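## Task

Carry the tote from the staging bench to the work bench so that it rests entirely on the work bench with nothing overhanging. The stand's post is locked in a hole by a spring pin with a pull knob, and once the pin is out the post falls unless supported. Never let it fall and never lower it quickly, even while holding it, since either can fail the task. Raise the post by 4 holes (15.2 cm) and lock it there with the pin. Take the wooden block out of the tote and set it on the stand's top plate. One or both robots may do the work. At the end, release everything and move the robots away. No robot may fall over or be left leaning, and nothing counts as done if it stays in place only because a robot is holding it.

## Robot and tools

ROBOTS. Two identical Hello Robot Stretch 3 units, r1 and r2. Each has a base with two drive wheels and a passive omni caster at the back, a lift that rides up a mast, and one telescoping arm that reaches out of the robot's RIGHT side, ending in a wrist (yaw, pitch, roll) and a two-finger gripper. A pan/tilt head carries the head and nav cameras; the wrist camera rides on the gripper. The base is 0.33 m long and 0.34 m wide and cannot move sideways, so the gripper is moved forward or back by driving. Turns pivot about the point between the drive wheels, 0.05 m behind the front edge. With the arm retracted and wrist folded, a turn sweeps a 0.28 m radius; an unfolded level gripper reaches past that.

FRAMES. Base frame: origin on the floor between the drive wheels, x forward, y left, z up. hand_pose is reported in it, located where the closed fingertips meet; with all wrist joints at zero its x points up, y back toward the mast, z toward the robot's rear. The odometry frame is the base frame at the start of the scene. Each robot reports in its own frames, so relative placement of the two robots can only be judged from images, lidar_m, wrist_depth_mm and head_depth_mm.

execute_actions. Arguments: "actions", a list holding one action or none (empty just returns state and images), and optional "cameras" (names such as r1_head_camera, r1_nav_camera, r1_wrist_camera, r2_head_camera, r2_nav_camera, r2_wrist_camera, or "all"; omitted or null means all, [] means none). An action is an object keyed "r1" and/or "r2"; each holds "base", "joints", optionally "contact_limits". Everything in one action starts at once and may finish at different times.
- base: exactly one of {"translate_m": d}, a straight-line offset in metres, -1 to 1, positive forward; or {"rotate_rad": d}, an in-place turn offset in radians, -3.2 to 3.2, positive counter-clockwise seen from above. Offsets count from the base position in the most recent reported state.
- joints: absolute targets by name (tolerance in brackets): lift_m 0 to 1.1 (±0.004), arm height; arm_m 0 to 0.52 (±0.004), extension; wrist_yaw_rad -1.345 to 4.42 (±0.02), 0 along the arm, positive toward the front, 3.0 folded over the base; wrist_pitch_rad -1.57 to 0.451 (±0.05), 0 level, negative tips fingers down; wrist_roll_rad -2.911 to 2.911 (±0.02), 0 fingers side by side; gripper_m -0.089 to 0.179 (±0.004), larger is wider, true tip gap is 0.007 less near closed and 0.025 less wide open, zero below 0.007; head_pan_rad -3.953 to 1.73, 0 forward, positive left, -1.57 along the arm; head_tilt_rad -1.53 to 0.419, negative down.
- contact_limits: {"arm_m": effort percent, 1 to 100}; arm motion halts with contact_stop at that effort (negative when retracting). It also caps holding force until the next action; values above the maximum are clipped. Too low stops instantly.
Any unknown key or out-of-range number rejects the whole call. Anything left out of an action may still be driving to its old target. No action runs past 15 s.

wait: {"seconds": 0 to 10}; commands nothing, returns state and images. zoom_image: {"camera", "region": [x0, y0, x1, y1]} in pixels from the top-left of that camera's latest full image, at most 504 by 504. finished_scene: {"scene": 1 or 2}; irreversible, reports success and moves on.

RESULTS. base_status/joint_status: done (for the base, wheels turned the full amount even if slipping), off_target (rested short and may still push), contact_stop, time_out, torque_fault (old target dropped; it holds where it stopped unless slack or off). Arm and lift stop and go slack on firm contact until recommanded; a slack lift can sag under load or be pushed up by closing fingers on a surface. Base, wrist and head never contact-stop. A wrist servo pushed hard for seconds switches off for 10 s. on_its_own covers uncommanded parts; "held at" is the held target, not the position. motor_effort is percent of max, positive toward larger values, peak in brackets; readings carry fixed bias and noise. Positive wheel effort pushes forward. lidar_m: 12 distances in metres, 30-degree sectors counter-clockwise from straight ahead (4th left, 7th behind, 10th right), plane 0.17 m up, range 0.15 to 12, "-" none; misses table tops, glass and thin legs, and own parts may block sectors 5, 6, 9, 10. wrist_depth_mm (45 to 1000) and head_depth_mm (280 to 4000, image sideways) are 7x7 median grids from top left. base_odometry counts wheel turns; turned_by_wheels and turned_by_imu give turn since the last result; base_tilt in degrees (forward, right positive) has a fixed error up to about 4. The pictures line names the returned images in order.

SPEED. Full speed (0.30 m/s, 1.9 rad/s) only when lift_m < 0.30, arm_m < 0.03 and wrist_yaw_rad > 2.54; otherwise 0.10 m/s and 0.63 rad/s.

GRIPPER. Grip by commanding below the object width (lower squeezes harder; a stall guard may ease off, so re-send a different value). Release by commanding at least 0.02 above where contact was made. Neither reading nor status confirms a hold.

CAUTIONS. Fold or unfold the wrist only with lift_m 0.32 to 0.95, pitch -0.4, roll near 0; once folded, lift may go to 0.25. With yaw below -0.4 keep pitch at -0.5 or lower. Robots pressing each other fail the run; once bases touch, any further drive is a hard press, and no state line reports it. Shared loads are risky because equal commands can differ by up to 2.5 cm per metre. Arm pushes against rigid things with the gripper above about 0.45 m (less with raised limits), repeat pushes after a stop, driving while holding something fixed, or snagging furniture (worst in reverse) can tip a robot: reverse the last move in small steps, free the gripper, and lower lift to about 0.2 if still leaning. Avoid drops, slams and torque faults. Loose objects may be nudged occasionally. If one call reports a stop, the rest of that reply's calls are skipped. While you compose a reply the simulation keeps running with the last command held.

Each tool is called in YAML: its name, and indented under it one key for each argument.

## Session

execute_actions:
  actions: []

Scene clock: 0.00 s.
r1.base_odometry: x=+0.000 y=+0.000 heading=+0.000 (m, m, rad; r1's odometry frame)
r1.turned_by_wheels: +0.000 (rad since the last result)
r1.turned_by_imu: +0.000 (rad since the last result)
r1.base_tilt: forward=-0.8 right=-0.5 (deg)
r1.lidar_m: 1.89 3.07 1.71 0.89 0.73 0.72 0.80 1.25 4.33 2.22 1.36 3.23
r1.head_depth_mm: 1858 2724 - - - 3507 2320 / 1869 2789 - - - 3472 2299 / 1893 2838 - - - 3451 2281 / 1894 2847 - - - 3144 2244 / 1914 2870 - - - 2764 2236 / 1917 2747 - - 2524 2822 2106 / 1953 2742 - - 2426 3216 2204
r1.base_status: not commanded
r1.joint_positions: lift_m=+0.524 arm_m=+0.002 wrist_yaw_rad=+2.797 wrist_pitch_rad=-0.608 wrist_roll_rad=-0.016 gripper_m=+0.037 head_pan_rad=-0.012 head_tilt_rad=+0.002
r1.joint_status: not commanded
r1.motor_effort: left_wheel=+0 right_wheel=+0 lift_m=+27 arm_m=+0 wrist_yaw_rad=+1 wrist_pitch_rad=+4 wrist_roll_rad=+0 gripper_m=+0 head_pan_rad=+1 head_tilt_rad=+2 (%)
r1.hand_pose: x=+0.0452 y=+0.0380 z=+0.4966 quat_wxyz=(+0.324, +0.696, +0.096, +0.634) (m; r1's base frame)
r1.wrist_depth_mm: 732 905 - - - - - / - 909 - - - - - / - 974 - - 958 911 876 / - 926 901 843 838 792 781 / 726 - 784 772 749 729 691 / 706 713 - 679 650 637 623 / 654 634 - 627 588 575 570
r2.base_odometry: x=+0.000 y=+0.000 heading=+0.000 (m, m, rad; r2's odometry frame)
r2.turned_by_wheels: +0.000 (rad since the last result)
r2.turned_by_imu: +0.000 (rad since the last result)
r2.base_tilt: forward=+0.5 right=+0.5 (deg)
r2.lidar_m: 0.97 3.22 1.97 2.48 1.44 1.49 2.13 2.05 0.86 0.66 0.64 0.67
r2.head_depth_mm: 796 812 831 847 866 881 900 / 909 930 954 977 1003 1028 1051 / 1062 1091 1115 1150 1181 1218 1264 / 1267 1300 1351 1397 1448 1508 1558 / 1574 1634 1701 1796 1852 1950 1991 / 1972 2173 2319 2427 2609 2710 2204 / 2102 3044 3622 3977 - 3251 2227
r2.base_status: not commanded
r2.joint_positions: lift_m=+0.317 arm_m=+0.002 wrist_yaw_rad=+3.128 wrist_pitch_rad=-0.474 wrist_roll_rad=-0.016 gripper_m=+0.037 head_pan_rad=+0.009 head_tilt_rad=-0.011
r2.joint_status: not commanded
r2.motor_effort: left_wheel=+0 right_wheel=+1 lift_m=+27 arm_m=+0 wrist_yaw_rad=+1 wrist_pitch_rad=+6 wrist_roll_rad=+1 gripper_m=+0 head_pan_rad=-1 head_tilt_rad=+2 (%)
r2.hand_pose: x=-0.0182 y=+0.0697 z=+0.3171 quat_wxyz=(+0.170, +0.682, +0.163, +0.692) (m; r2's base frame)
r2.wrist_depth_mm: - - - - - - - / - - - - - - - / 831 835 856 862 890 912 930 / 660 679 672 720 706 727 726 / 545 554 566 580 593 590 613 / 480 503 - - 518 511 523 / 438 - - - 429 446 449
pictures: r1_head_camera (sideways: a quarter turn clockwise sets it upright), r1_nav_camera (sideways: a quarter turn counterclockwise sets it upright), r1_wrist_camera, r2_head_camera (sideways: a quarter turn clockwise sets it upright), r2_nav_camera (sideways: a quarter turn counterclockwise sets it upright), r2_wrist_camera
Images, in order (width x height): r1_head_camera 896x504, r1_nav_camera 672x504, r1_wrist_camera 644x364, r2_head_camera 896x504, r2_nav_camera 672x504, r2_wrist_camera 644x364.

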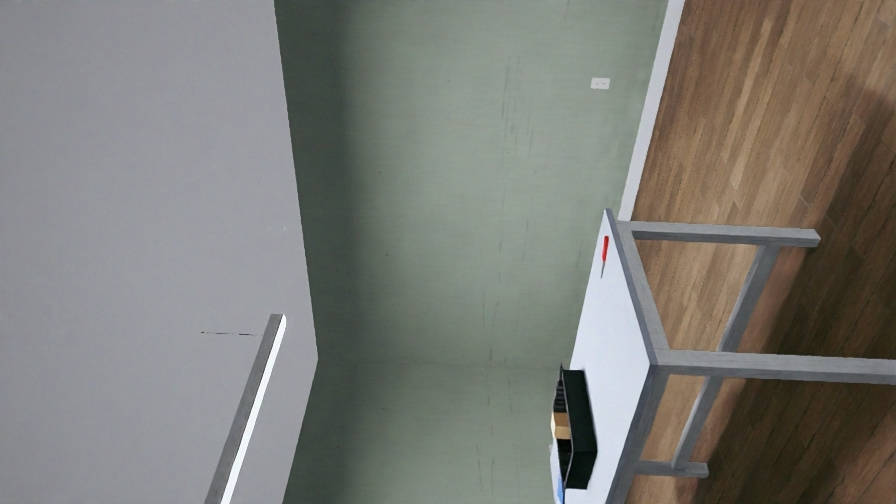

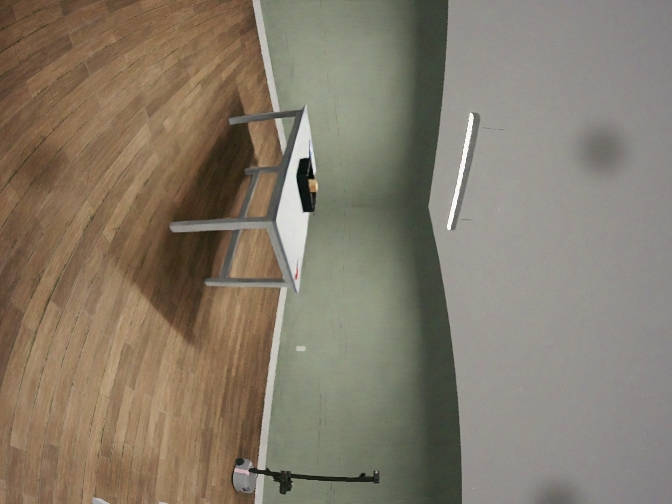

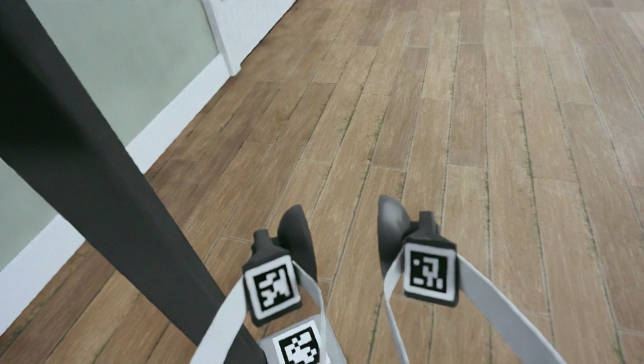

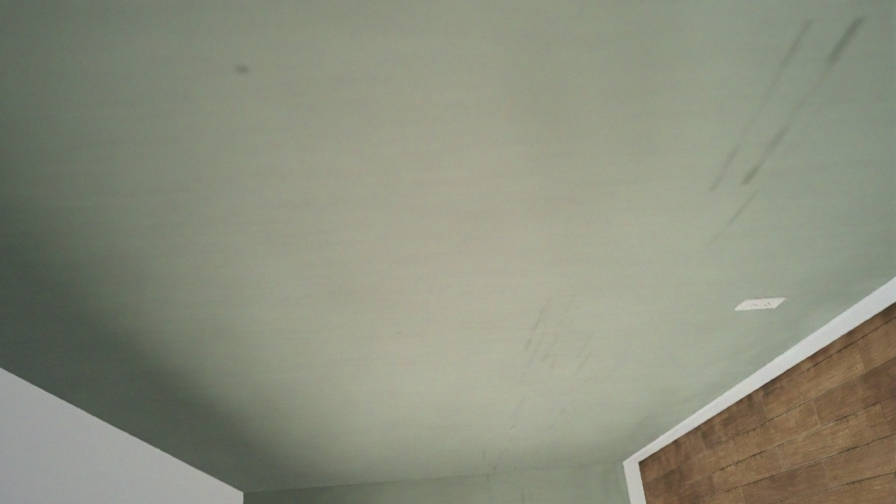

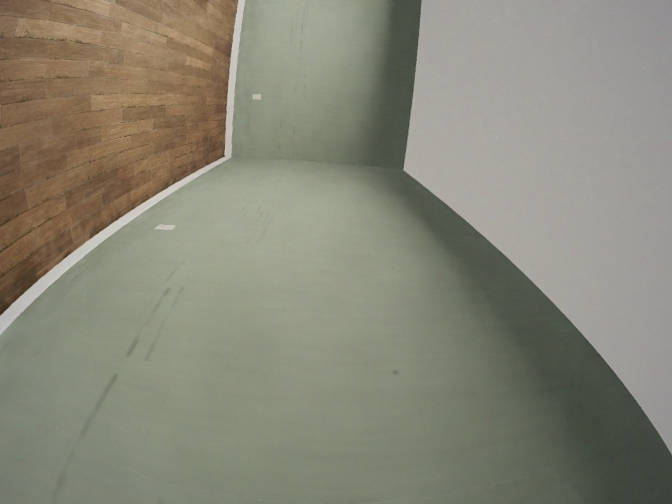

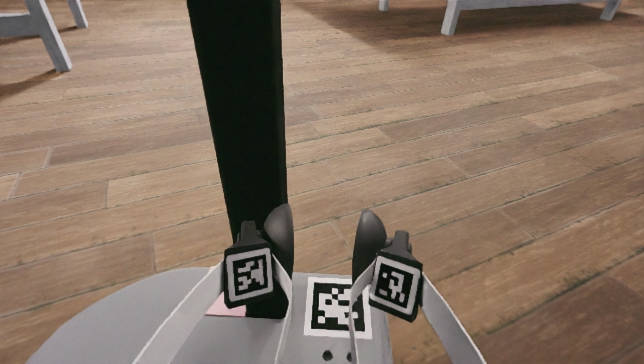

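Look around.

execute_actions:
  actions:
    - {"r1":{"joints":{"head_pan_rad":-1.2,"head_tilt_rad":-0.3}},"r2":{"joints":{"head_pan_rad":1.7,"head_tilt_rad":-0.3}}}
  cameras: ["r1_head_camera","r1_nav_camera","r2_head_camera","r2_nav_camera"]

Scene clock: 1.43 s.
r1.base_odometry: x=+0.000 y=+0.000 heading=+0.000 (m, m, rad; r1's odometry frame)
r1.turned_by_wheels: +0.000 (rad since the last result)
r1.turned_by_imu: +0.000 (rad since the last result)
r1.base_tilt: forward=-0.9 right=-0.5 (deg)
r1.lidar_m: 1.88 3.05 1.71 0.90 0.73 0.72 0.80 1.25 4.33 2.21 1.36 3.22
r1.head_depth_mm: 3979 - - 3655 2834 2034 1566 / - - - 2161 2755 2010 1552 / - - - 1910 2629 1980 1546 / - - - 1869 2562 1952 1538 / 3814 - - 1844 2391 1945 1523 / 3631 3872 - 1803 1479 1788 1513 / 3477 3658 3832 3336 2506 1916 1503
r1.base_status: not commanded
r1.joint_positions: lift_m=+0.524 arm_m=+0.002 wrist_yaw_rad=+2.797 wrist_pitch_rad=-0.608 wrist_roll_rad=-0.016 gripper_m=+0.037 head_pan_rad=-1.193 head_tilt_rad=-0.296
r1.joint_status: all done
r1.motor_effort: left_wheel=+1(1) right_wheel=+0(0) lift_m=+27(27) arm_m=+0(1) wrist_yaw_rad=+1(1) wrist_pitch_rad=+4(4) wrist_roll_rad=+0(0) gripper_m=-1(1) head_pan_rad=-4(44) head_tilt_rad=-3(31) (%)
r1.hand_pose: x=+0.0452 y=+0.0380 z=+0.4966 quat_wxyz=(+0.324, +0.696, +0.096, +0.634) (m; r1's base frame)
r1.wrist_depth_mm: 723 867 - - - - - / - 907 - - - - - / - 973 - - 946 923 878 / - 923 881 864 824 806 767 / 727 - 792 775 751 714 693 / 705 695 - 681 654 639 614 / 660 647 - 627 589 588 570
r2.base_odometry: x=+0.000 y=+0.000 heading=+0.000 (m, m, rad; r2's odometry frame)
r2.turned_by_wheels: +0.000 (rad since the last result)
r2.turned_by_imu: +0.000 (rad since the last result)
r2.base_tilt: forward=+0.6 right=+0.6 (deg)
r2.lidar_m: 0.97 3.23 1.97 2.47 1.45 1.49 2.13 2.06 0.86 0.65 0.64 0.68
r2.head_depth_mm: - - - 3498 2516 1863 1484 / - - - 3589 2552 1882 1499 / - - - 3905 2568 1906 1505 / - - - - 2581 1921 1522 / 3797 - - - 2651 1925 1526 / 3689 3859 - - 2674 1950 1543 / 3531 3687 3893 3975 2838 - -
r2.base_status: not commanded
r2.joint_positions: lift_m=+0.317 arm_m=+0.002 wrist_yaw_rad=+3.128 wrist_pitch_rad=-0.474 wrist_roll_rad=-0.016 gripper_m=+0.037 head_pan_rad=+1.693 head_tilt_rad=-0.296
r2.joint_status: all done
r2.motor_effort: left_wheel=+1(0) right_wheel=+1(0) lift_m=+27(27) arm_m=+0(0) wrist_yaw_rad=+1(1) wrist_pitch_rad=+6(6) wrist_roll_rad=+0(1) gripper_m=+0(0) head_pan_rad=+3(34) head_tilt_rad=-3(27) (%)
r2.hand_pose: x=-0.0182 y=+0.0697 z=+0.3171 quat_wxyz=(+0.170, +0.682, +0.163, +0.692) (m; r2's base frame)
r2.wrist_depth_mm: - - - - - - - / - - - - - - - / 815 835 833 871 892 910 930 / 677 675 690 695 712 720 740 / 559 567 566 574 587 599 606 / 478 503 - - 523 505 514 / 430 - - - 433 445 448
pictures: r1_head_camera (sideways: a quarter turn clockwise sets it upright), r1_nav_camera (sideways: a quarter turn counterclockwise sets it upright), r2_head_camera (sideways: a quarter turn clockwise sets it upright), r2_nav_camera (sideways: a quarter turn counterclockwise sets it upright)
Images, in order (width x height): r1_head_camera 896x504, r1_nav_camera 672x504, r2_head_camera 896x504, r2_nav_camera 672x504.

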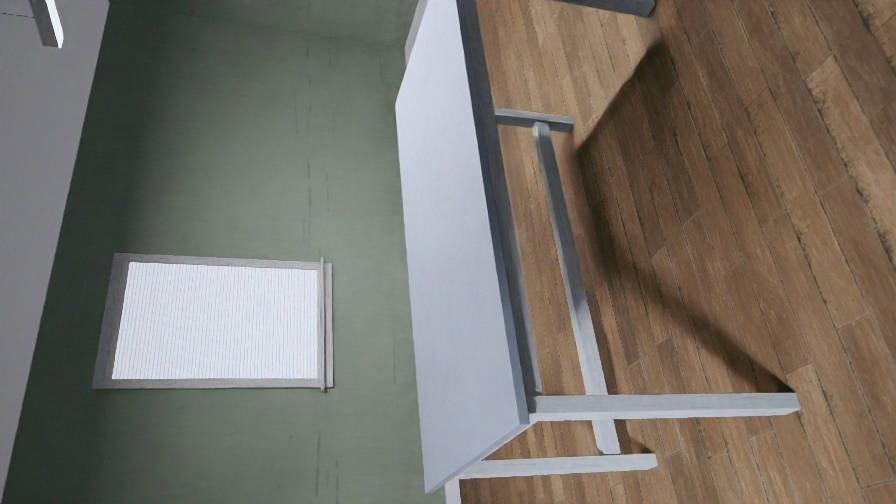

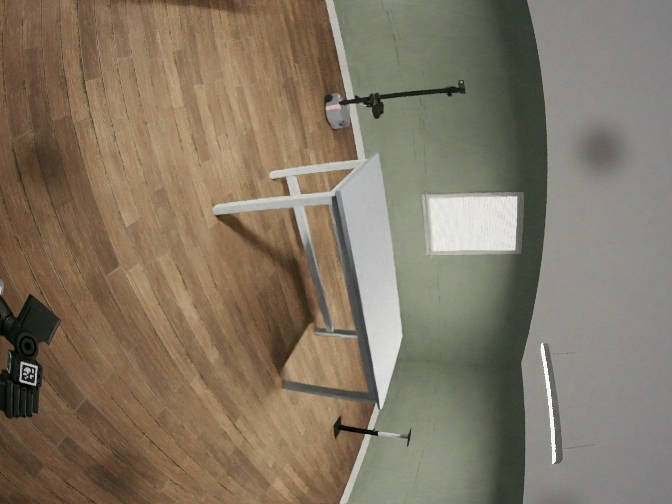

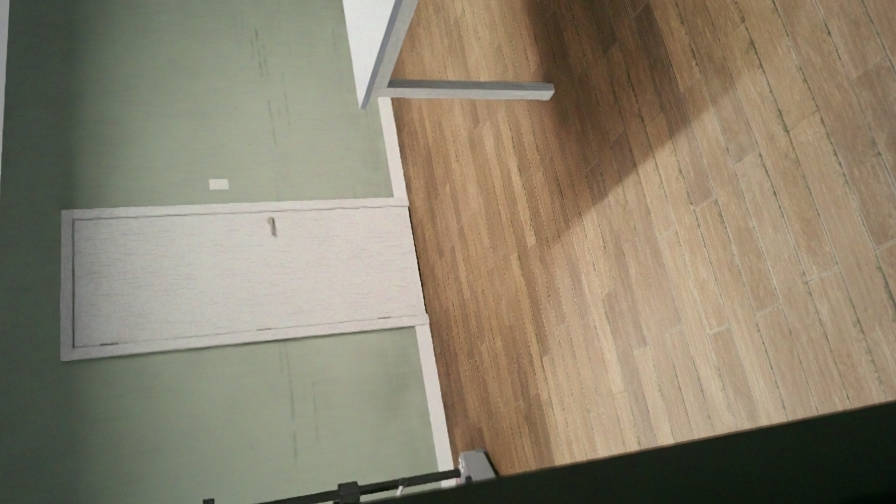

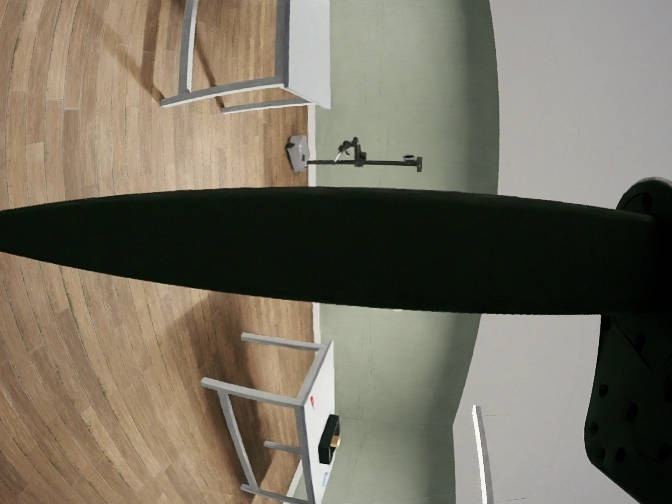

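execute_actions:
  actions:
    - {"r1":{"base":{"translate_m":1.0},"joints":{"head_pan_rad":0.3,"head_tilt_rad":-0.5}},"r2":{"base":{"rotate_rad":2.6},"joints":{"head_pan_rad":0}}}
  cameras: ["r1_head_camera","r1_nav_camera","r2_nav_camera"]

Scene clock: 12.70 s.
r1.base_odometry: x=+1.000 y=+0.000 heading=+0.000 (m, m, rad; r1's odometry frame)
r1.turned_by_wheels: +0.000 (rad since the last result)
r1.turned_by_imu: +0.005 (rad since the last result)
r1.base_tilt: forward=-1.0 right=-0.5 (deg)
r1.lidar_m: 0.91 0.94 3.58 1.80 1.50 1.49 1.64 2.58 2.48 1.14 2.67 3.24
r1.head_depth_mm: 3551 3722 3928 1377 1848 1614 1340 / 3983 - - 1225 1896 1613 1328 / - - 1803 1147 1968 1599 1313 / 3792 - 1636 1134 1146 1324 1313 / 3574 3913 1576 1319 1981 1574 1306 / 3373 3682 1684 2542 1963 1548 1294 / 3199 3452 2179 2395 1969 1548 1289
r1.base_status: done
r1.joint_positions: lift_m=+0.524 arm_m=+0.002 wrist_yaw_rad=+2.797 wrist_pitch_rad=-0.608 wrist_roll_rad=-0.016 gripper_m=+0.037 head_pan_rad=+0.293 head_tilt_rad=-0.494
r1.joint_status: all done
r1.motor_effort: left_wheel=+0(4) right_wheel=-1(4) lift_m=+27(28) arm_m=+0(0) wrist_yaw_rad=+1(0) wrist_pitch_rad=+4(4) wrist_roll_rad=+0(0) gripper_m=+0(0) head_pan_rad=+4(44) head_tilt_rad=-4(22) (%)
r1.hand_pose: x=+0.0452 y=+0.0380 z=+0.4966 quat_wxyz=(+0.324, +0.696, +0.096, +0.634) (m; r1's base frame)
r1.wrist_depth_mm: - - - - - - - / - - - - - - - / - - - - 948 916 886 / 948 949 910 877 824 792 773 / 805 - 812 761 729 714 698 / 756 691 - 661 643 639 619 / 666 637 - 614 592 581 574
r2.base_odometry: x=+0.000 y=+0.000 heading=+2.600 (m, m, rad; r2's odometry frame)
r2.turned_by_wheels: +2.600 (rad since the last result)
r2.turned_by_imu: +2.546 (rad since the last result)
r2.base_tilt: forward=+0.6 right=+0.6 (deg)
r2.lidar_m: 1.47 2.07 2.24 0.88 0.66 0.64 0.67 0.94 2.81 1.97 2.48 1.45
r2.head_depth_mm: 3660 3867 - 1694 2183 1739 1488 / 3850 - - 1725 2542 1772 1491 / - - - 1906 2558 1844 1510 / - - - 1965 2602 1921 1523 / - - - 2205 2647 1947 1540 / - - - 2303 2666 1968 1537 / - - - 2325 2458 1974 1553
r2.base_status: done
r2.joint_positions: lift_m=+0.317 arm_m=+0.002 wrist_yaw_rad=+3.128 wrist_pitch_rad=-0.474 wrist_roll_rad=-0.016 gripper_m=+0.037 head_pan_rad=+0.007 head_tilt_rad=-0.297
r2.joint_status: all done
r2.motor_effort: left_wheel=-1(5) right_wheel=+2(6) lift_m=+27(27) arm_m=+0(1) wrist_yaw_rad=+1(1) wrist_pitch_rad=+6(6) wrist_roll_rad=+1(0) gripper_m=+0(0) head_pan_rad=-2(35) head_tilt_rad=-3(2) (%)
r2.hand_pose: x=-0.0182 y=+0.0697 z=+0.3171 quat_wxyz=(+0.170, +0.682, +0.163, +0.692) (m; r2's base frame)
r2.wrist_depth_mm: 499 592 - - - - - / 517 636 - - - - - / 544 653 779 878 905 903 920 / 557 645 668 699 710 723 731 / 538 565 573 575 602 600 603 / 483 501 - - 522 512 523 / 432 - - - 428 444 457
pictures: r1_head_camera (sideways: a quarter turn clockwise sets it upright), r1_nav_camera (sideways: a quarter turn counterclockwise sets it upright), r2_nav_camera (sideways: a quarter turn counterclockwise sets it upright)
Images, in order (width x height): r1_head_camera 896x504, r1_nav_camera 672x504, r2_nav_camera 672x504.

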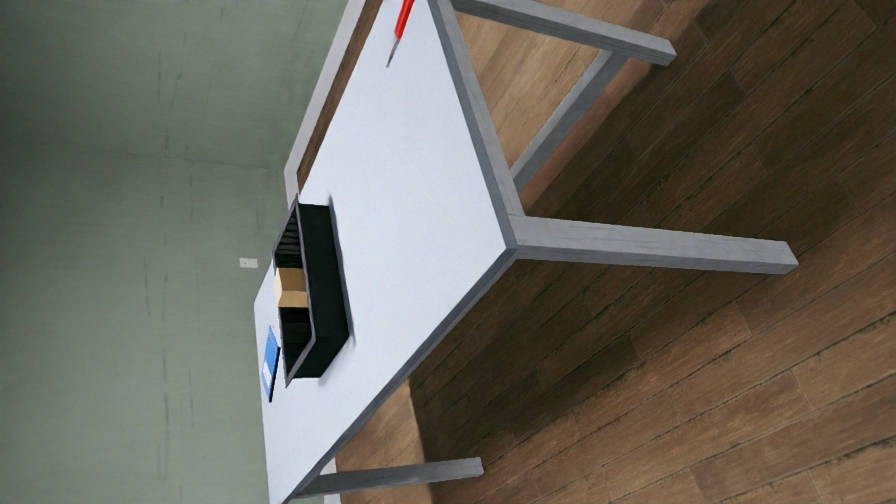

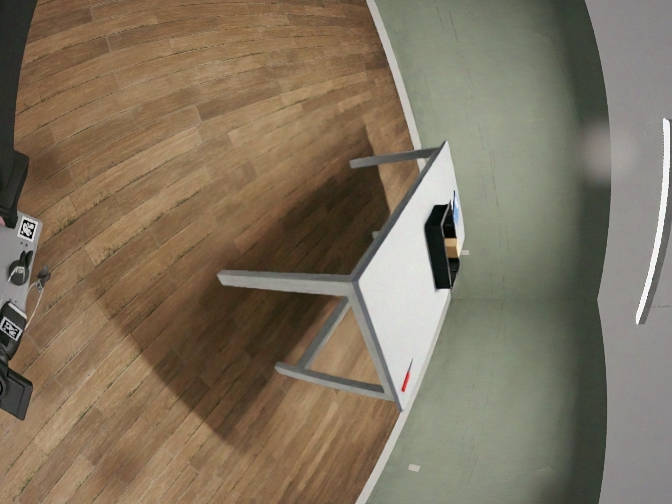

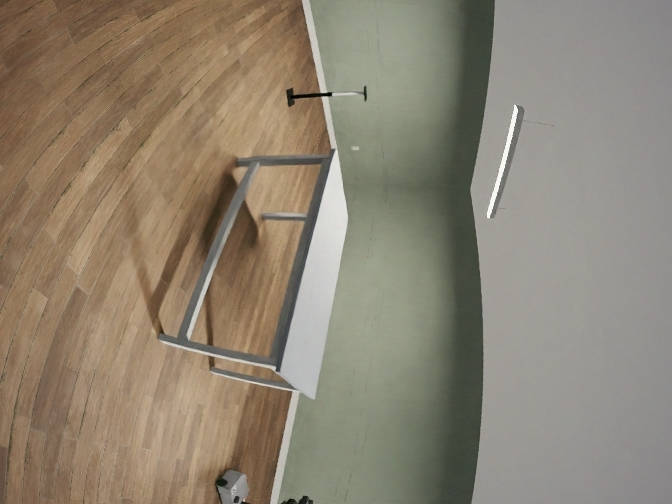

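execute_actions:
  actions:
    - {"r1":{"base":{"rotate_rad":0.8},"joints":{"head_pan_rad":-0.6,"lift_m":0.95,"wrist_pitch_rad":-0.4}},"r2":{"base":{"rotate_rad":0.55}}}
  cameras: []

execute_actions:
  actions:
    - {"r1":{"base":{"translate_m":1.0},"joints":{"wrist_yaw_rad":0,"gripper_m":0.1}},"r2":{"base":{"translate_m":1.0}}}
  cameras: []

execute_actions:
  actions:
    - {"r1":{"base":{"translate_m":0.6},"joints":{"head_pan_rad":-1.57,"head_tilt_rad":-0.8,"lift_m":1.05,"wrist_pitch_rad":-1.0}},"r2":{"base":{"translate_m":1.0}}}

Scene clock: 17.70 s.
r1.base_odometry: x=+1.000 y=+0.000 heading=+0.800 (m, m, rad; r1's odometry frame)
r1.turned_by_wheels: +0.800 (rad since the last result)
r1.turned_by_imu: +0.790 (rad since the last result)
r1.base_tilt: forward=-1.0 right=-0.4 (deg)
r1.lidar_m: 2.22 2.31 1.56 1.49 1.51 1.95 4.43 1.14 1.55 2.68 1.39 0.91
r1.head_depth_mm: 3274 3496 3650 2430 2058 1621 1332 / 3656 3856 3911 1377 1838 1614 1325 / - - - 1220 1941 1601 1317 / - - 1684 1127 1935 1547 1309 / 3760 - 1614 1175 1918 1482 1300 / 3556 3845 1547 2286 1960 1558 1292 / 3288 3669 1673 2603 1946 1552 1282
r1.base_status: done
r1.joint_positions: lift_m=+0.950 arm_m=+0.002 wrist_yaw_rad=+2.797 wrist_pitch_rad=-0.421 wrist_roll_rad=-0.016 gripper_m=+0.037 head_pan_rad=-0.593 head_tilt_rad=-0.494
r1.joint_status: all done
r1.motor_effort: left_wheel=-1(3) right_wheel=+2(6) lift_m=+33(33) arm_m=+0(0) wrist_yaw_rad=+1(1) wrist_pitch_rad=+6(7) wrist_roll_rad=+0(0) gripper_m=+0(0) head_pan_rad=-2(41) head_tilt_rad=-4(4) (%)
r1.hand_pose: x=+0.0545 y=+0.0640 z=+0.9618 quat_wxyz=(+0.264, +0.701, +0.029, +0.662) (m; r1's base frame)
r1.wrist_depth_mm: - - - - - - - / - - - - - - - / - - - - - - - / - - - - - - - / - - - - - - - / - - - - - - - / - - - - - - -
r2.base_odometry: x=+0.000 y=+0.000 heading=-3.133 (m, m, rad; r2's odometry frame)
r2.turned_by_wheels: +0.550 (rad since the last result)
r2.turned_by_imu: +0.537 (rad since the last result)
r2.base_tilt: forward=+0.5 right=+0.5 (deg)
r2.lidar_m: 2.11 2.07 0.86 0.66 0.65 0.67 0.96 3.11 1.97 2.48 1.45 1.49
r2.head_depth_mm: - - - 3274 2515 1871 1485 / - - - 3158 2413 1897 1498 / - - - 3977 2586 1900 1510 / - - - 3775 2594 1942 1516 / - - - - 2644 1948 1527 / - - - - 2667 1967 1539 / 3850 - - - 2750 1977 1556
r2.base_status: done
r2.joint_positions: lift_m=+0.317 arm_m=+0.002 wrist_yaw_rad=+3.128 wrist_pitch_rad=-0.474 wrist_roll_rad=-0.016 gripper_m=+0.037 head_pan_rad=+0.007 head_tilt_rad=-0.297
r2.joint_status: not commanded
r2.motor_effort: left_wheel=-1(4) right_wheel=+2(6) lift_m=+27(27) arm_m=+0(0) wrist_yaw_rad=+1(1) wrist_pitch_rad=+7(6) wrist_roll_rad=+0(1) gripper_m=+0(0) head_pan_rad=-3(4) head_tilt_rad=-2(2) (%)
r2.hand_pose: x=-0.0182 y=+0.0697 z=+0.3170 quat_wxyz=(+0.170, +0.682, +0.163, +0.692) (m; r2's base frame)
r2.wrist_depth_mm: 493 535 - 662 742 855 - / 531 588 - 724 835 - - / 575 625 686 791 857 913 932 / 608 635 703 708 713 723 729 / 559 572 572 570 601 602 615 / 479 511 - - 525 518 516 / 431 - - - 430 452 450
pictures: none
No camera images: the call's "cameras" was empty. Leave "cameras" out to get every camera's image.

Scene clock: 28.97 s.
r1.base_odometry: x=+1.697 y=+0.717 heading=+0.800 (m, m, rad; r1's odometry frame)
r1.turned_by_wheels: +0.000 (rad since the last result)
r1.turned_by_imu: +0.004 (rad since the last result)
r1.base_tilt: forward=-0.9 right=-0.6 (deg)
r1.lidar_m: 2.74 2.44 1.67 1.55 1.58 2.07 3.44 2.04 0.51 1.11 1.13 1.25
r1.head_depth_mm: 3205 3431 3581 962 794 669 1239 / 3474 3687 3901 1048 812 684 1326 / 3217 3575 3770 1137 837 1467 1314 / 2991 3246 3527 1130 863 1587 1316 / 2771 3009 3242 1118 1845 1571 1298 / 2595 2802 3037 1164 1908 1559 1298 / 2442 2631 2832 2274 1888 1550 1286
r1.base_status: done
r1.joint_positions: lift_m=+0.950 arm_m=+0.002 wrist_yaw_rad=+0.003 wrist_pitch_rad=-0.421 wrist_roll_rad=-0.016 gripper_m=+0.100 head_pan_rad=-0.593 head_tilt_rad=-0.494
r1.joint_status: all done
r1.motor_effort: left_wheel=-1(4) right_wheel=+2(7) lift_m=+33(33) arm_m=+0(0) wrist_yaw_rad=-3(3) wrist_pitch_rad=+6(6) wrist_roll_rad=+0(0) gripper_m=+0(87) head_pan_rad=-2(3) head_tilt_rad=-3(4) (%)
r1.hand_pose: x=-0.0208 y=-0.3709 z=+0.9618 quat_wxyz=(+0.697, +0.150, -0.686, -0.146) (m; r1's base frame)
r1.wrist_depth_mm: - - - - - - - / - - - - - - - / 730 754 728 671 650 - - / 551 615 571 545 528 - - / 487 497 480 448 433 - - / 435 423 400 385 370 343 - / 374 364 343 339 335 405 -
r2.base_odometry: x=-1.000 y=-0.008 heading=-3.133 (m, m, rad; r2's odometry frame)
r2.turned_by_wheels: +0.000 (rad since the last result)
r2.turned_by_imu: -0.001 (rad since the last result)
r2.base_tilt: forward=+0.5 right=+0.5 (deg)
r2.lidar_m: 2.52 3.49 1.48 1.12 1.11 1.15 1.65 3.13 2.47 0.98 0.95 1.01
r2.head_depth_mm: - - - 3824 2179 1509 1488 / 3932 - - 3879 2527 1880 1497 / 3675 3908 - 3937 2554 1889 1504 / 3500 3655 3851 3695 2591 1933 1524 / 3319 3507 3711 3825 2649 1940 1530 / 3180 3356 3485 3590 2690 1969 1542 / 3041 3203 3353 3480 2704 1980 1551
r2.base_status: done
r2.joint_positions: lift_m=+0.317 arm_m=+0.002 wrist_yaw_rad=+3.128 wrist_pitch_rad=-0.474 wrist_roll_rad=-0.016 gripper_m=+0.037 head_pan_rad=+0.007 head_tilt_rad=-0.297
r2.joint_status: not commanded
r2.motor_effort: left_wheel=-2(3) right_wheel=+1(5) lift_m=+27(27) arm_m=+0(0) wrist_yaw_rad=+1(1) wrist_pitch_rad=+7(6) wrist_roll_rad=+0(0) gripper_m=+0(0) head_pan_rad=-2(2) head_tilt_rad=-1(3) (%)
r2.hand_pose: x=-0.0182 y=+0.0697 z=+0.3170 quat_wxyz=(+0.170, +0.682, +0.163, +0.692) (m; r2's base frame)
r2.wrist_depth_mm: 813 918 - - - - - / 861 944 - - - - - / 831 842 841 889 891 902 931 / 661 679 682 696 692 725 723 / 562 571 568 584 593 601 601 / 485 510 - - 523 517 513 / 427 - - - 429 446 453
pictures: none
No camera images: the call's "cameras" was empty. Leave "cameras" out to get every camera's image.

Scene clock: 40.23 s.
r1.base_odometry: x=+2.115 y=+1.148 heading=+0.800 (m, m, rad; r1's odometry frame)
r1.turned_by_wheels: +0.000 (rad since the last result)
r1.turned_by_imu: +0.004 (rad since the last result)
r1.base_tilt: forward=-1.0 right=-0.4 (deg)
r1.lidar_m: 2.15 2.20 1.72 1.62 1.62 2.13 2.62 0.91 1.12 1.06 1.08 0.70
r1.head_depth_mm: 2711 - - - - 1304 1168 / 2695 - - - - 1268 1151 / 2694 - - - - 1241 1149 / 2782 2941 938 715 - 1267 1139 / 2751 2917 871 711 659 1294 1137 / 2727 2872 895 724 637 1290 1133 / 2733 2847 883 715 631 1276 1129
r1.base_status: done
r1.joint_positions: lift_m=+1.050 arm_m=+0.002 wrist_yaw_rad=+0.003 wrist_pitch_rad=-1.006 wrist_roll_rad=-0.016 gripper_m=+0.100 head_pan_rad=-1.563 head_tilt_rad=-0.790
r1.joint_status: all done
r1.motor_effort: left_wheel=-1(3) right_wheel=+2(7) lift_m=+33(34) arm_m=+0(0) wrist_yaw_rad=-3(3) wrist_pitch_rad=+2(6) wrist_roll_rad=+0(0) gripper_m=+0(0) head_pan_rad=-3(44) head_tilt_rad=-6(31) (%)
r1.hand_pose: x=-0.0213 y=-0.2636 z=+0.9591 quat_wxyz=(+0.625, +0.345, -0.614, -0.338) (m; r1's base frame)
r1.wrist_depth_mm: 493 479 461 427 440 444 431 / 460 459 435 431 418 415 410 / 433 428 418 410 394 398 395 / 409 398 396 406 - - - / 667 - - - - - - / - - - - - - - / - - - - - 975 961
r2.base_odometry: x=-2.000 y=-0.016 heading=-3.133 (m, m, rad; r2's odometry frame)
r2.turned_by_wheels: +0.000 (rad since the last result)
r2.turned_by_imu: -0.001 (rad since the last result)
r2.base_tilt: forward=+0.5 right=+0.5 (deg)
r2.lidar_m: 1.52 2.59 2.09 1.59 1.57 1.63 2.33 3.23 0.67 0.51 0.49 3.41
r2.head_depth_mm: 3016 3260 3448 3578 2496 1862 1488 / 2868 3036 3243 3400 2517 1878 1499 / 2726 2876 3056 3177 2568 1901 1508 / 2568 2756 2910 3012 2477 1851 1523 / 2477 2582 2749 2895 2622 1944 1532 / 2344 2473 2582 2731 2681 1951 1535 / 2248 2362 2479 2634 2652 1971 1553
r2.base_status: done
r2.joint_positions: lift_m=+0.317 arm_m=+0.002 wrist_yaw_rad=+3.128 wrist_pitch_rad=-0.474 wrist_roll_rad=-0.016 gripper_m=+0.037 head_pan_rad=+0.007 head_tilt_rad=-0.297
r2.joint_status: not commanded
r2.motor_effort: left_wheel=-2(3) right_wheel=+1(5) lift_m=+27(27) arm_m=+0(0) wrist_yaw_rad=+1(1) wrist_pitch_rad=+6(7) wrist_roll_rad=+0(0) gripper_m=+0(0) head_pan_rad=-3(3) head_tilt_rad=-2(2) (%)
r2.hand_pose: x=-0.0182 y=+0.0697 z=+0.3170 quat_wxyz=(+0.170, +0.682, +0.163, +0.692) (m; r2's base frame)
r2.wrist_depth_mm: - - - - - - - / - - - - - - - / 802 840 831 882 912 901 927 / 651 665 691 712 705 713 736 / 559 562 576 581 596 606 608 / 487 501 - - 518 506 512 / 433 - - - 429 445 447
pictures: r1_head_camera (sideways: a quarter turn clockwise sets it upright), r1_nav_camera (sideways: a quarter turn counterclockwise sets it upright), r1_wrist_camera, r2_head_camera (sideways: a quarter turn clockwise sets it upright), r2_nav_camera (sideways: a quarter turn counterclockwise sets it upright), r2_wrist_camera
Images, in order (width x height): r1_head_camera 896x504, r1_nav_camera 672x504, r1_wrist_camera 644x364, r2_head_camera 896x504, r2_nav_camera 672x504, r2_wrist_camera 644x364.

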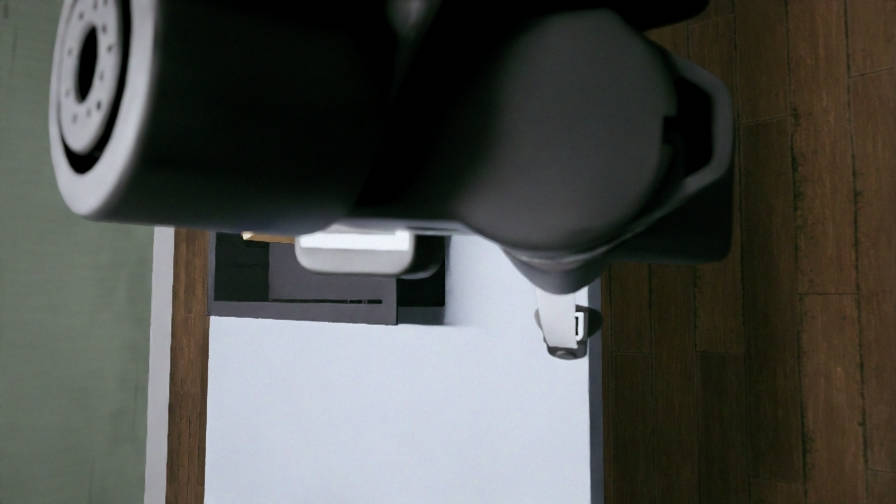

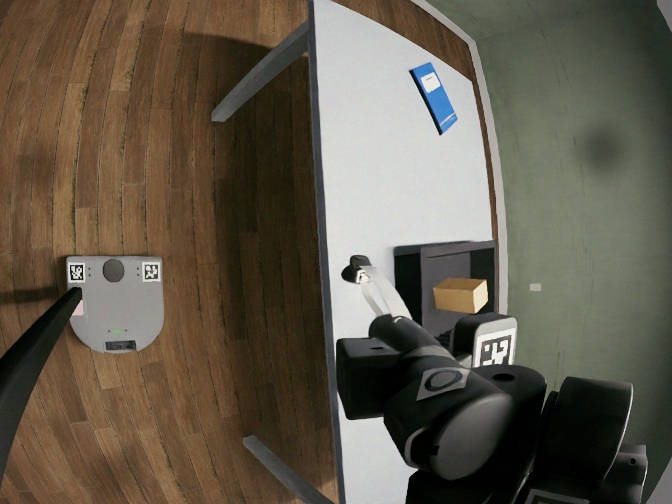

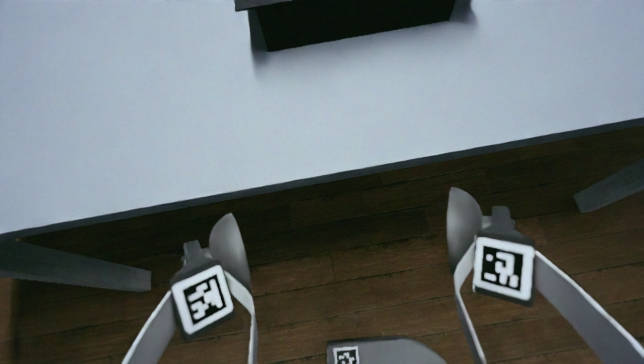

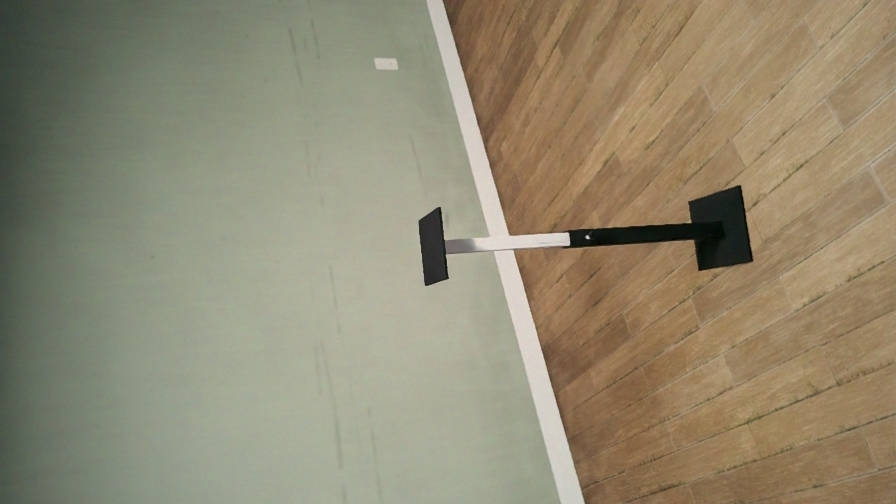

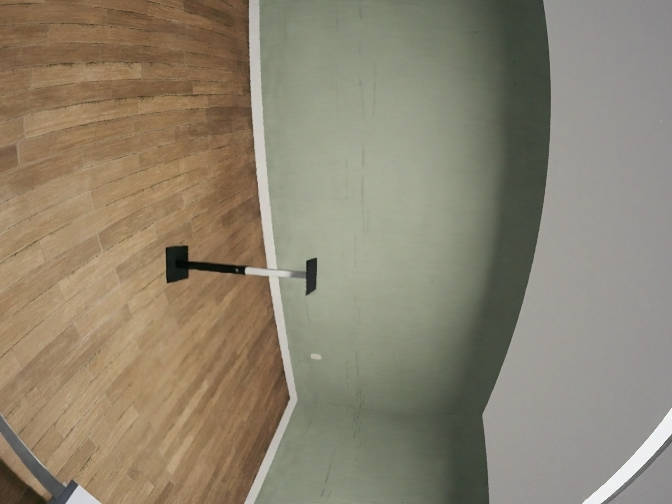

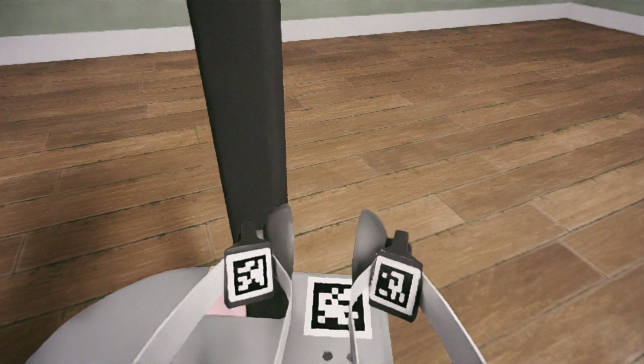

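execute_actions:
  actions:
    - {"r1":{"base":{"translate_m":-0.03},"joints":{"wrist_pitch_rad":-1.5,"wrist_roll_rad":1.57,"arm_m":0.42,"lift_m":1.1,"gripper_m":0.08}}}
  cameras: ["r1_nav_camera","r1_wrist_camera"]

Scene clock: 44.67 s.
r1.base_odometry: x=+2.094 y=+1.126 heading=+0.800 (m, m, rad; r1's odometry frame)
r1.turned_by_wheels: +0.000 (rad since the last result)
r1.turned_by_imu: +0.001 (rad since the last result)
r1.base_tilt: forward=-0.9 right=-0.3 (deg)
r1.lidar_m: 2.18 2.23 1.72 1.61 1.61 2.13 2.59 0.89 1.13 1.06 1.08 0.72
r1.head_depth_mm: 2833 3035 940 753 675 1329 1166 / 2714 3041 872 724 656 1320 1155 / 2848 3006 886 708 651 1315 1147 / 2866 2957 847 705 645 1300 1142 / 2742 2905 842 701 642 1293 1141 / 2773 2860 889 722 636 1292 1131 / 2730 2839 884 716 631 1276 1127
r1.base_status: done
r1.joint_positions: lift_m=+1.100 arm_m=+0.420 wrist_yaw_rad=+0.001 wrist_pitch_rad=-1.494 wrist_roll_rad=+1.567 gripper_m=+0.080 head_pan_rad=-1.563 head_tilt_rad=-0.790
r1.joint_status: all done
r1.motor_effort: left_wheel=-1(4) right_wheel=+2(3) lift_m=+32(34) arm_m=+5(5) wrist_yaw_rad=-1(4) wrist_pitch_rad=-1(2) wrist_roll_rad=+1(1) gripper_m=+0(74) head_pan_rad=-3(3) head_tilt_rad=-6(6) (%)
r1.hand_pose: x=-0.0215 y=-0.5599 z=+0.9811 quat_wxyz=(+0.002, +0.001, -0.733, -0.680) (m; r1's base frame)
r1.wrist_depth_mm: 364 281 269 291 336 333 - / 298 354 360 352 344 342 - / 392 382 372 363 360 353 - / 399 292 387 376 372 365 - / 285 324 399 387 382 370 - / 417 413 - 321 391 - - / 357 343 429 426 408 396 -
r2.base_odometry: x=-2.000 y=-0.016 heading=-3.133 (m, m, rad; r2's odometry frame)
r2.turned_by_wheels: +0.000 (rad since the last result)
r2.turned_by_imu: +0.000 (rad since the last result)
r2.base_tilt: forward=+0.5 right=+0.6 (deg)
r2.lidar_m: 1.51 2.59 2.09 1.59 1.56 1.63 2.33 3.24 0.67 0.51 0.49 3.42
r2.head_depth_mm: 3056 3222 3496 3560 2497 1875 1481 / 2878 3049 3253 3426 2575 1884 1496 / 2698 2880 3058 3222 2556 1900 1510 / 2594 2748 2868 3038 2494 1827 1529 / 2463 2590 2730 2883 2635 1941 1529 / 2347 2459 2596 2761 2669 1961 1542 / 2257 2351 2481 2595 2629 1975 1555
r2.base_status: not commanded
r2.joint_positions: lift_m=+0.317 arm_m=+0.002 wrist_yaw_rad=+3.128 wrist_pitch_rad=-0.474 wrist_roll_rad=-0.016 gripper_m=+0.037 head_pan_rad=+0.007 head_tilt_rad=-0.297
r2.joint_status: not commanded
r2.motor_effort: left_wheel=-1(1) right_wheel=+1(1) lift_m=+27(27) arm_m=+0(0) wrist_yaw_rad=+1(1) wrist_pitch_rad=+6(7) wrist_roll_rad=+0(0) gripper_m=+0(0) head_pan_rad=-3(2) head_tilt_rad=-3(2) (%)
r2.hand_pose: x=-0.0182 y=+0.0697 z=+0.3170 quat_wxyz=(+0.170, +0.682, +0.163, +0.692) (m; r2's base frame)
r2.wrist_depth_mm: - - - - - - - / - - - - - - - / 792 818 844 870 881 913 953 / 659 668 690 691 709 715 720 / 557 565 573 577 598 597 615 / 482 508 - - 527 508 520 / 429 - - - 430 451 453
pictures: r1_nav_camera (sideways: a quarter turn counterclockwise sets it upright), r1_wrist_camera
Images, in order (width x height): r1_nav_camera 672x504, r1_wrist_camera 644x364.

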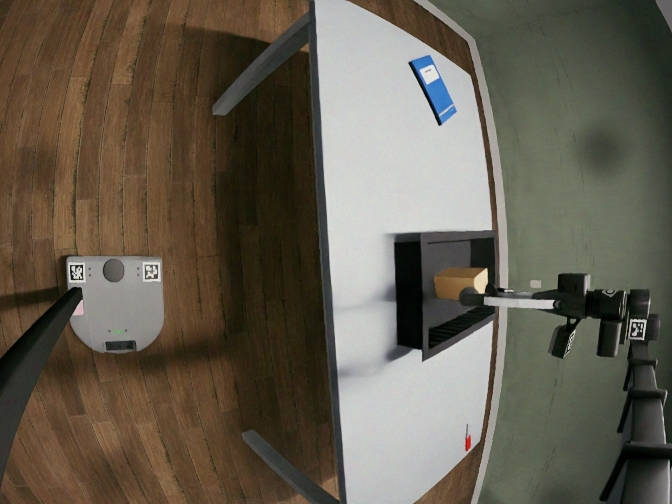

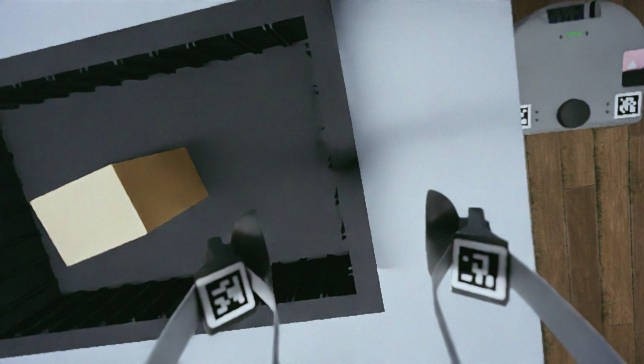

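execute_actions:
  actions:
    - {"r1":{"base":{"translate_m":-0.05},"joints":{"lift_m":0.95}}}
  cameras: ["r1_wrist_camera"]

Scene clock: 47.07 s.
r1.base_odometry: x=+2.059 y=+1.090 heading=+0.800 (m, m, rad; r1's odometry frame)
r1.turned_by_wheels: +0.000 (rad since the last result)
r1.turned_by_imu: +0.001 (rad since the last result)
r1.base_tilt: forward=-1.0 right=-0.3 (deg)
r1.lidar_m: 2.23 2.28 1.72 1.60 1.61 2.13 2.55 0.84 1.13 1.06 1.08 0.77
r1.head_depth_mm: 2773 - 909 734 677 1329 1158 / 2720 2888 926 748 673 1319 1153 / - - 828 714 668 1306 1150 / 2755 3024 819 707 660 1308 1147 / 2767 2892 868 705 639 1298 1136 / 2703 2884 826 705 637 1288 1133 / 2746 2842 882 716 632 1282 1127
r1.base_status: done
r1.joint_positions: lift_m=+0.950 arm_m=+0.420 wrist_yaw_rad=+0.001 wrist_pitch_rad=-1.494 wrist_roll_rad=+1.567 gripper_m=+0.080 head_pan_rad=-1.563 head_tilt_rad=-0.790
r1.joint_status: all done
r1.motor_effort: left_wheel=-1(4) right_wheel=+1(4) lift_m=+22(28) arm_m=+5(4) wrist_yaw_rad=-1(2) wrist_pitch_rad=-1(2) wrist_roll_rad=+1(1) gripper_m=+0(0) head_pan_rad=-3(2) head_tilt_rad=-6(6) (%)
r1.hand_pose: x=-0.0215 y=-0.5599 z=+0.8316 quat_wxyz=(+0.002, +0.001, -0.733, -0.680) (m; r1's base frame)
r1.wrist_depth_mm: 219 133 128 203 203 198 195 / 138 135 149 131 207 203 199 / 224 227 222 134 215 209 205 / 243 236 232 139 222 216 211 / 251 243 237 143 229 222 218 / 213 249 - 147 235 - 227 / 198 260 256 152 243 239 230
r2.base_odometry: x=-2.000 y=-0.016 heading=-3.133 (m, m, rad; r2's odometry frame)
r2.turned_by_wheels: +0.000 (rad since the last result)
r2.turned_by_imu: +0.000 (rad since the last result)
r2.base_tilt: forward=+0.5 right=+0.6 (deg)
r2.lidar_m: 1.52 2.59 2.09 1.58 1.57 1.64 2.34 3.23 0.67 0.51 0.49 3.42
r2.head_depth_mm: 3040 3238 3490 3556 2518 1874 1475 / 2897 3050 3255 3424 2520 1893 1504 / 2739 2876 3056 3254 2571 1891 1509 / 2583 2702 2884 3045 2470 1842 1521 / 2472 2586 2714 2849 2645 1938 1527 / 2337 2468 2610 2734 2659 1961 1541 / 2265 2356 2473 2596 2632 1967 1553
r2.base_status: not commanded
r2.joint_positions: lift_m=+0.317 arm_m=+0.002 wrist_yaw_rad=+3.128 wrist_pitch_rad=-0.474 wrist_roll_rad=-0.016 gripper_m=+0.037 head_pan_rad=+0.007 head_tilt_rad=-0.297
r2.joint_status: not commanded
r2.motor_effort: left_wheel=-1(2) right_wheel=+1(1) lift_m=+27(27) arm_m=+0(0) wrist_yaw_rad=+1(1) wrist_pitch_rad=+6(6) wrist_roll_rad=+0(1) gripper_m=+0(0) head_pan_rad=-1(2) head_tilt_rad=-2(1) (%)
r2.hand_pose: x=-0.0182 y=+0.0697 z=+0.3170 quat_wxyz=(+0.170, +0.682, +0.163, +0.692) (m; r2's base frame)
r2.wrist_depth_mm: - - - - - - - / - - - - - - - / 805 861 847 891 880 926 948 / 662 675 695 713 694 733 726 / 558 557 569 582 593 611 606 / 485 500 - - 515 501 508 / 429 - - - 431 444 444
pictures: r1_wrist_camera
Images, in order (width x height): r1_wrist_camera 644x364.

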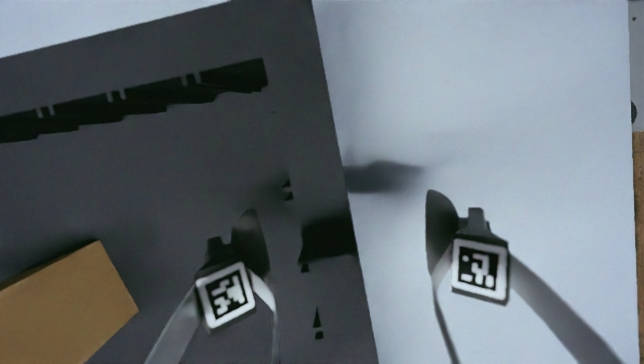

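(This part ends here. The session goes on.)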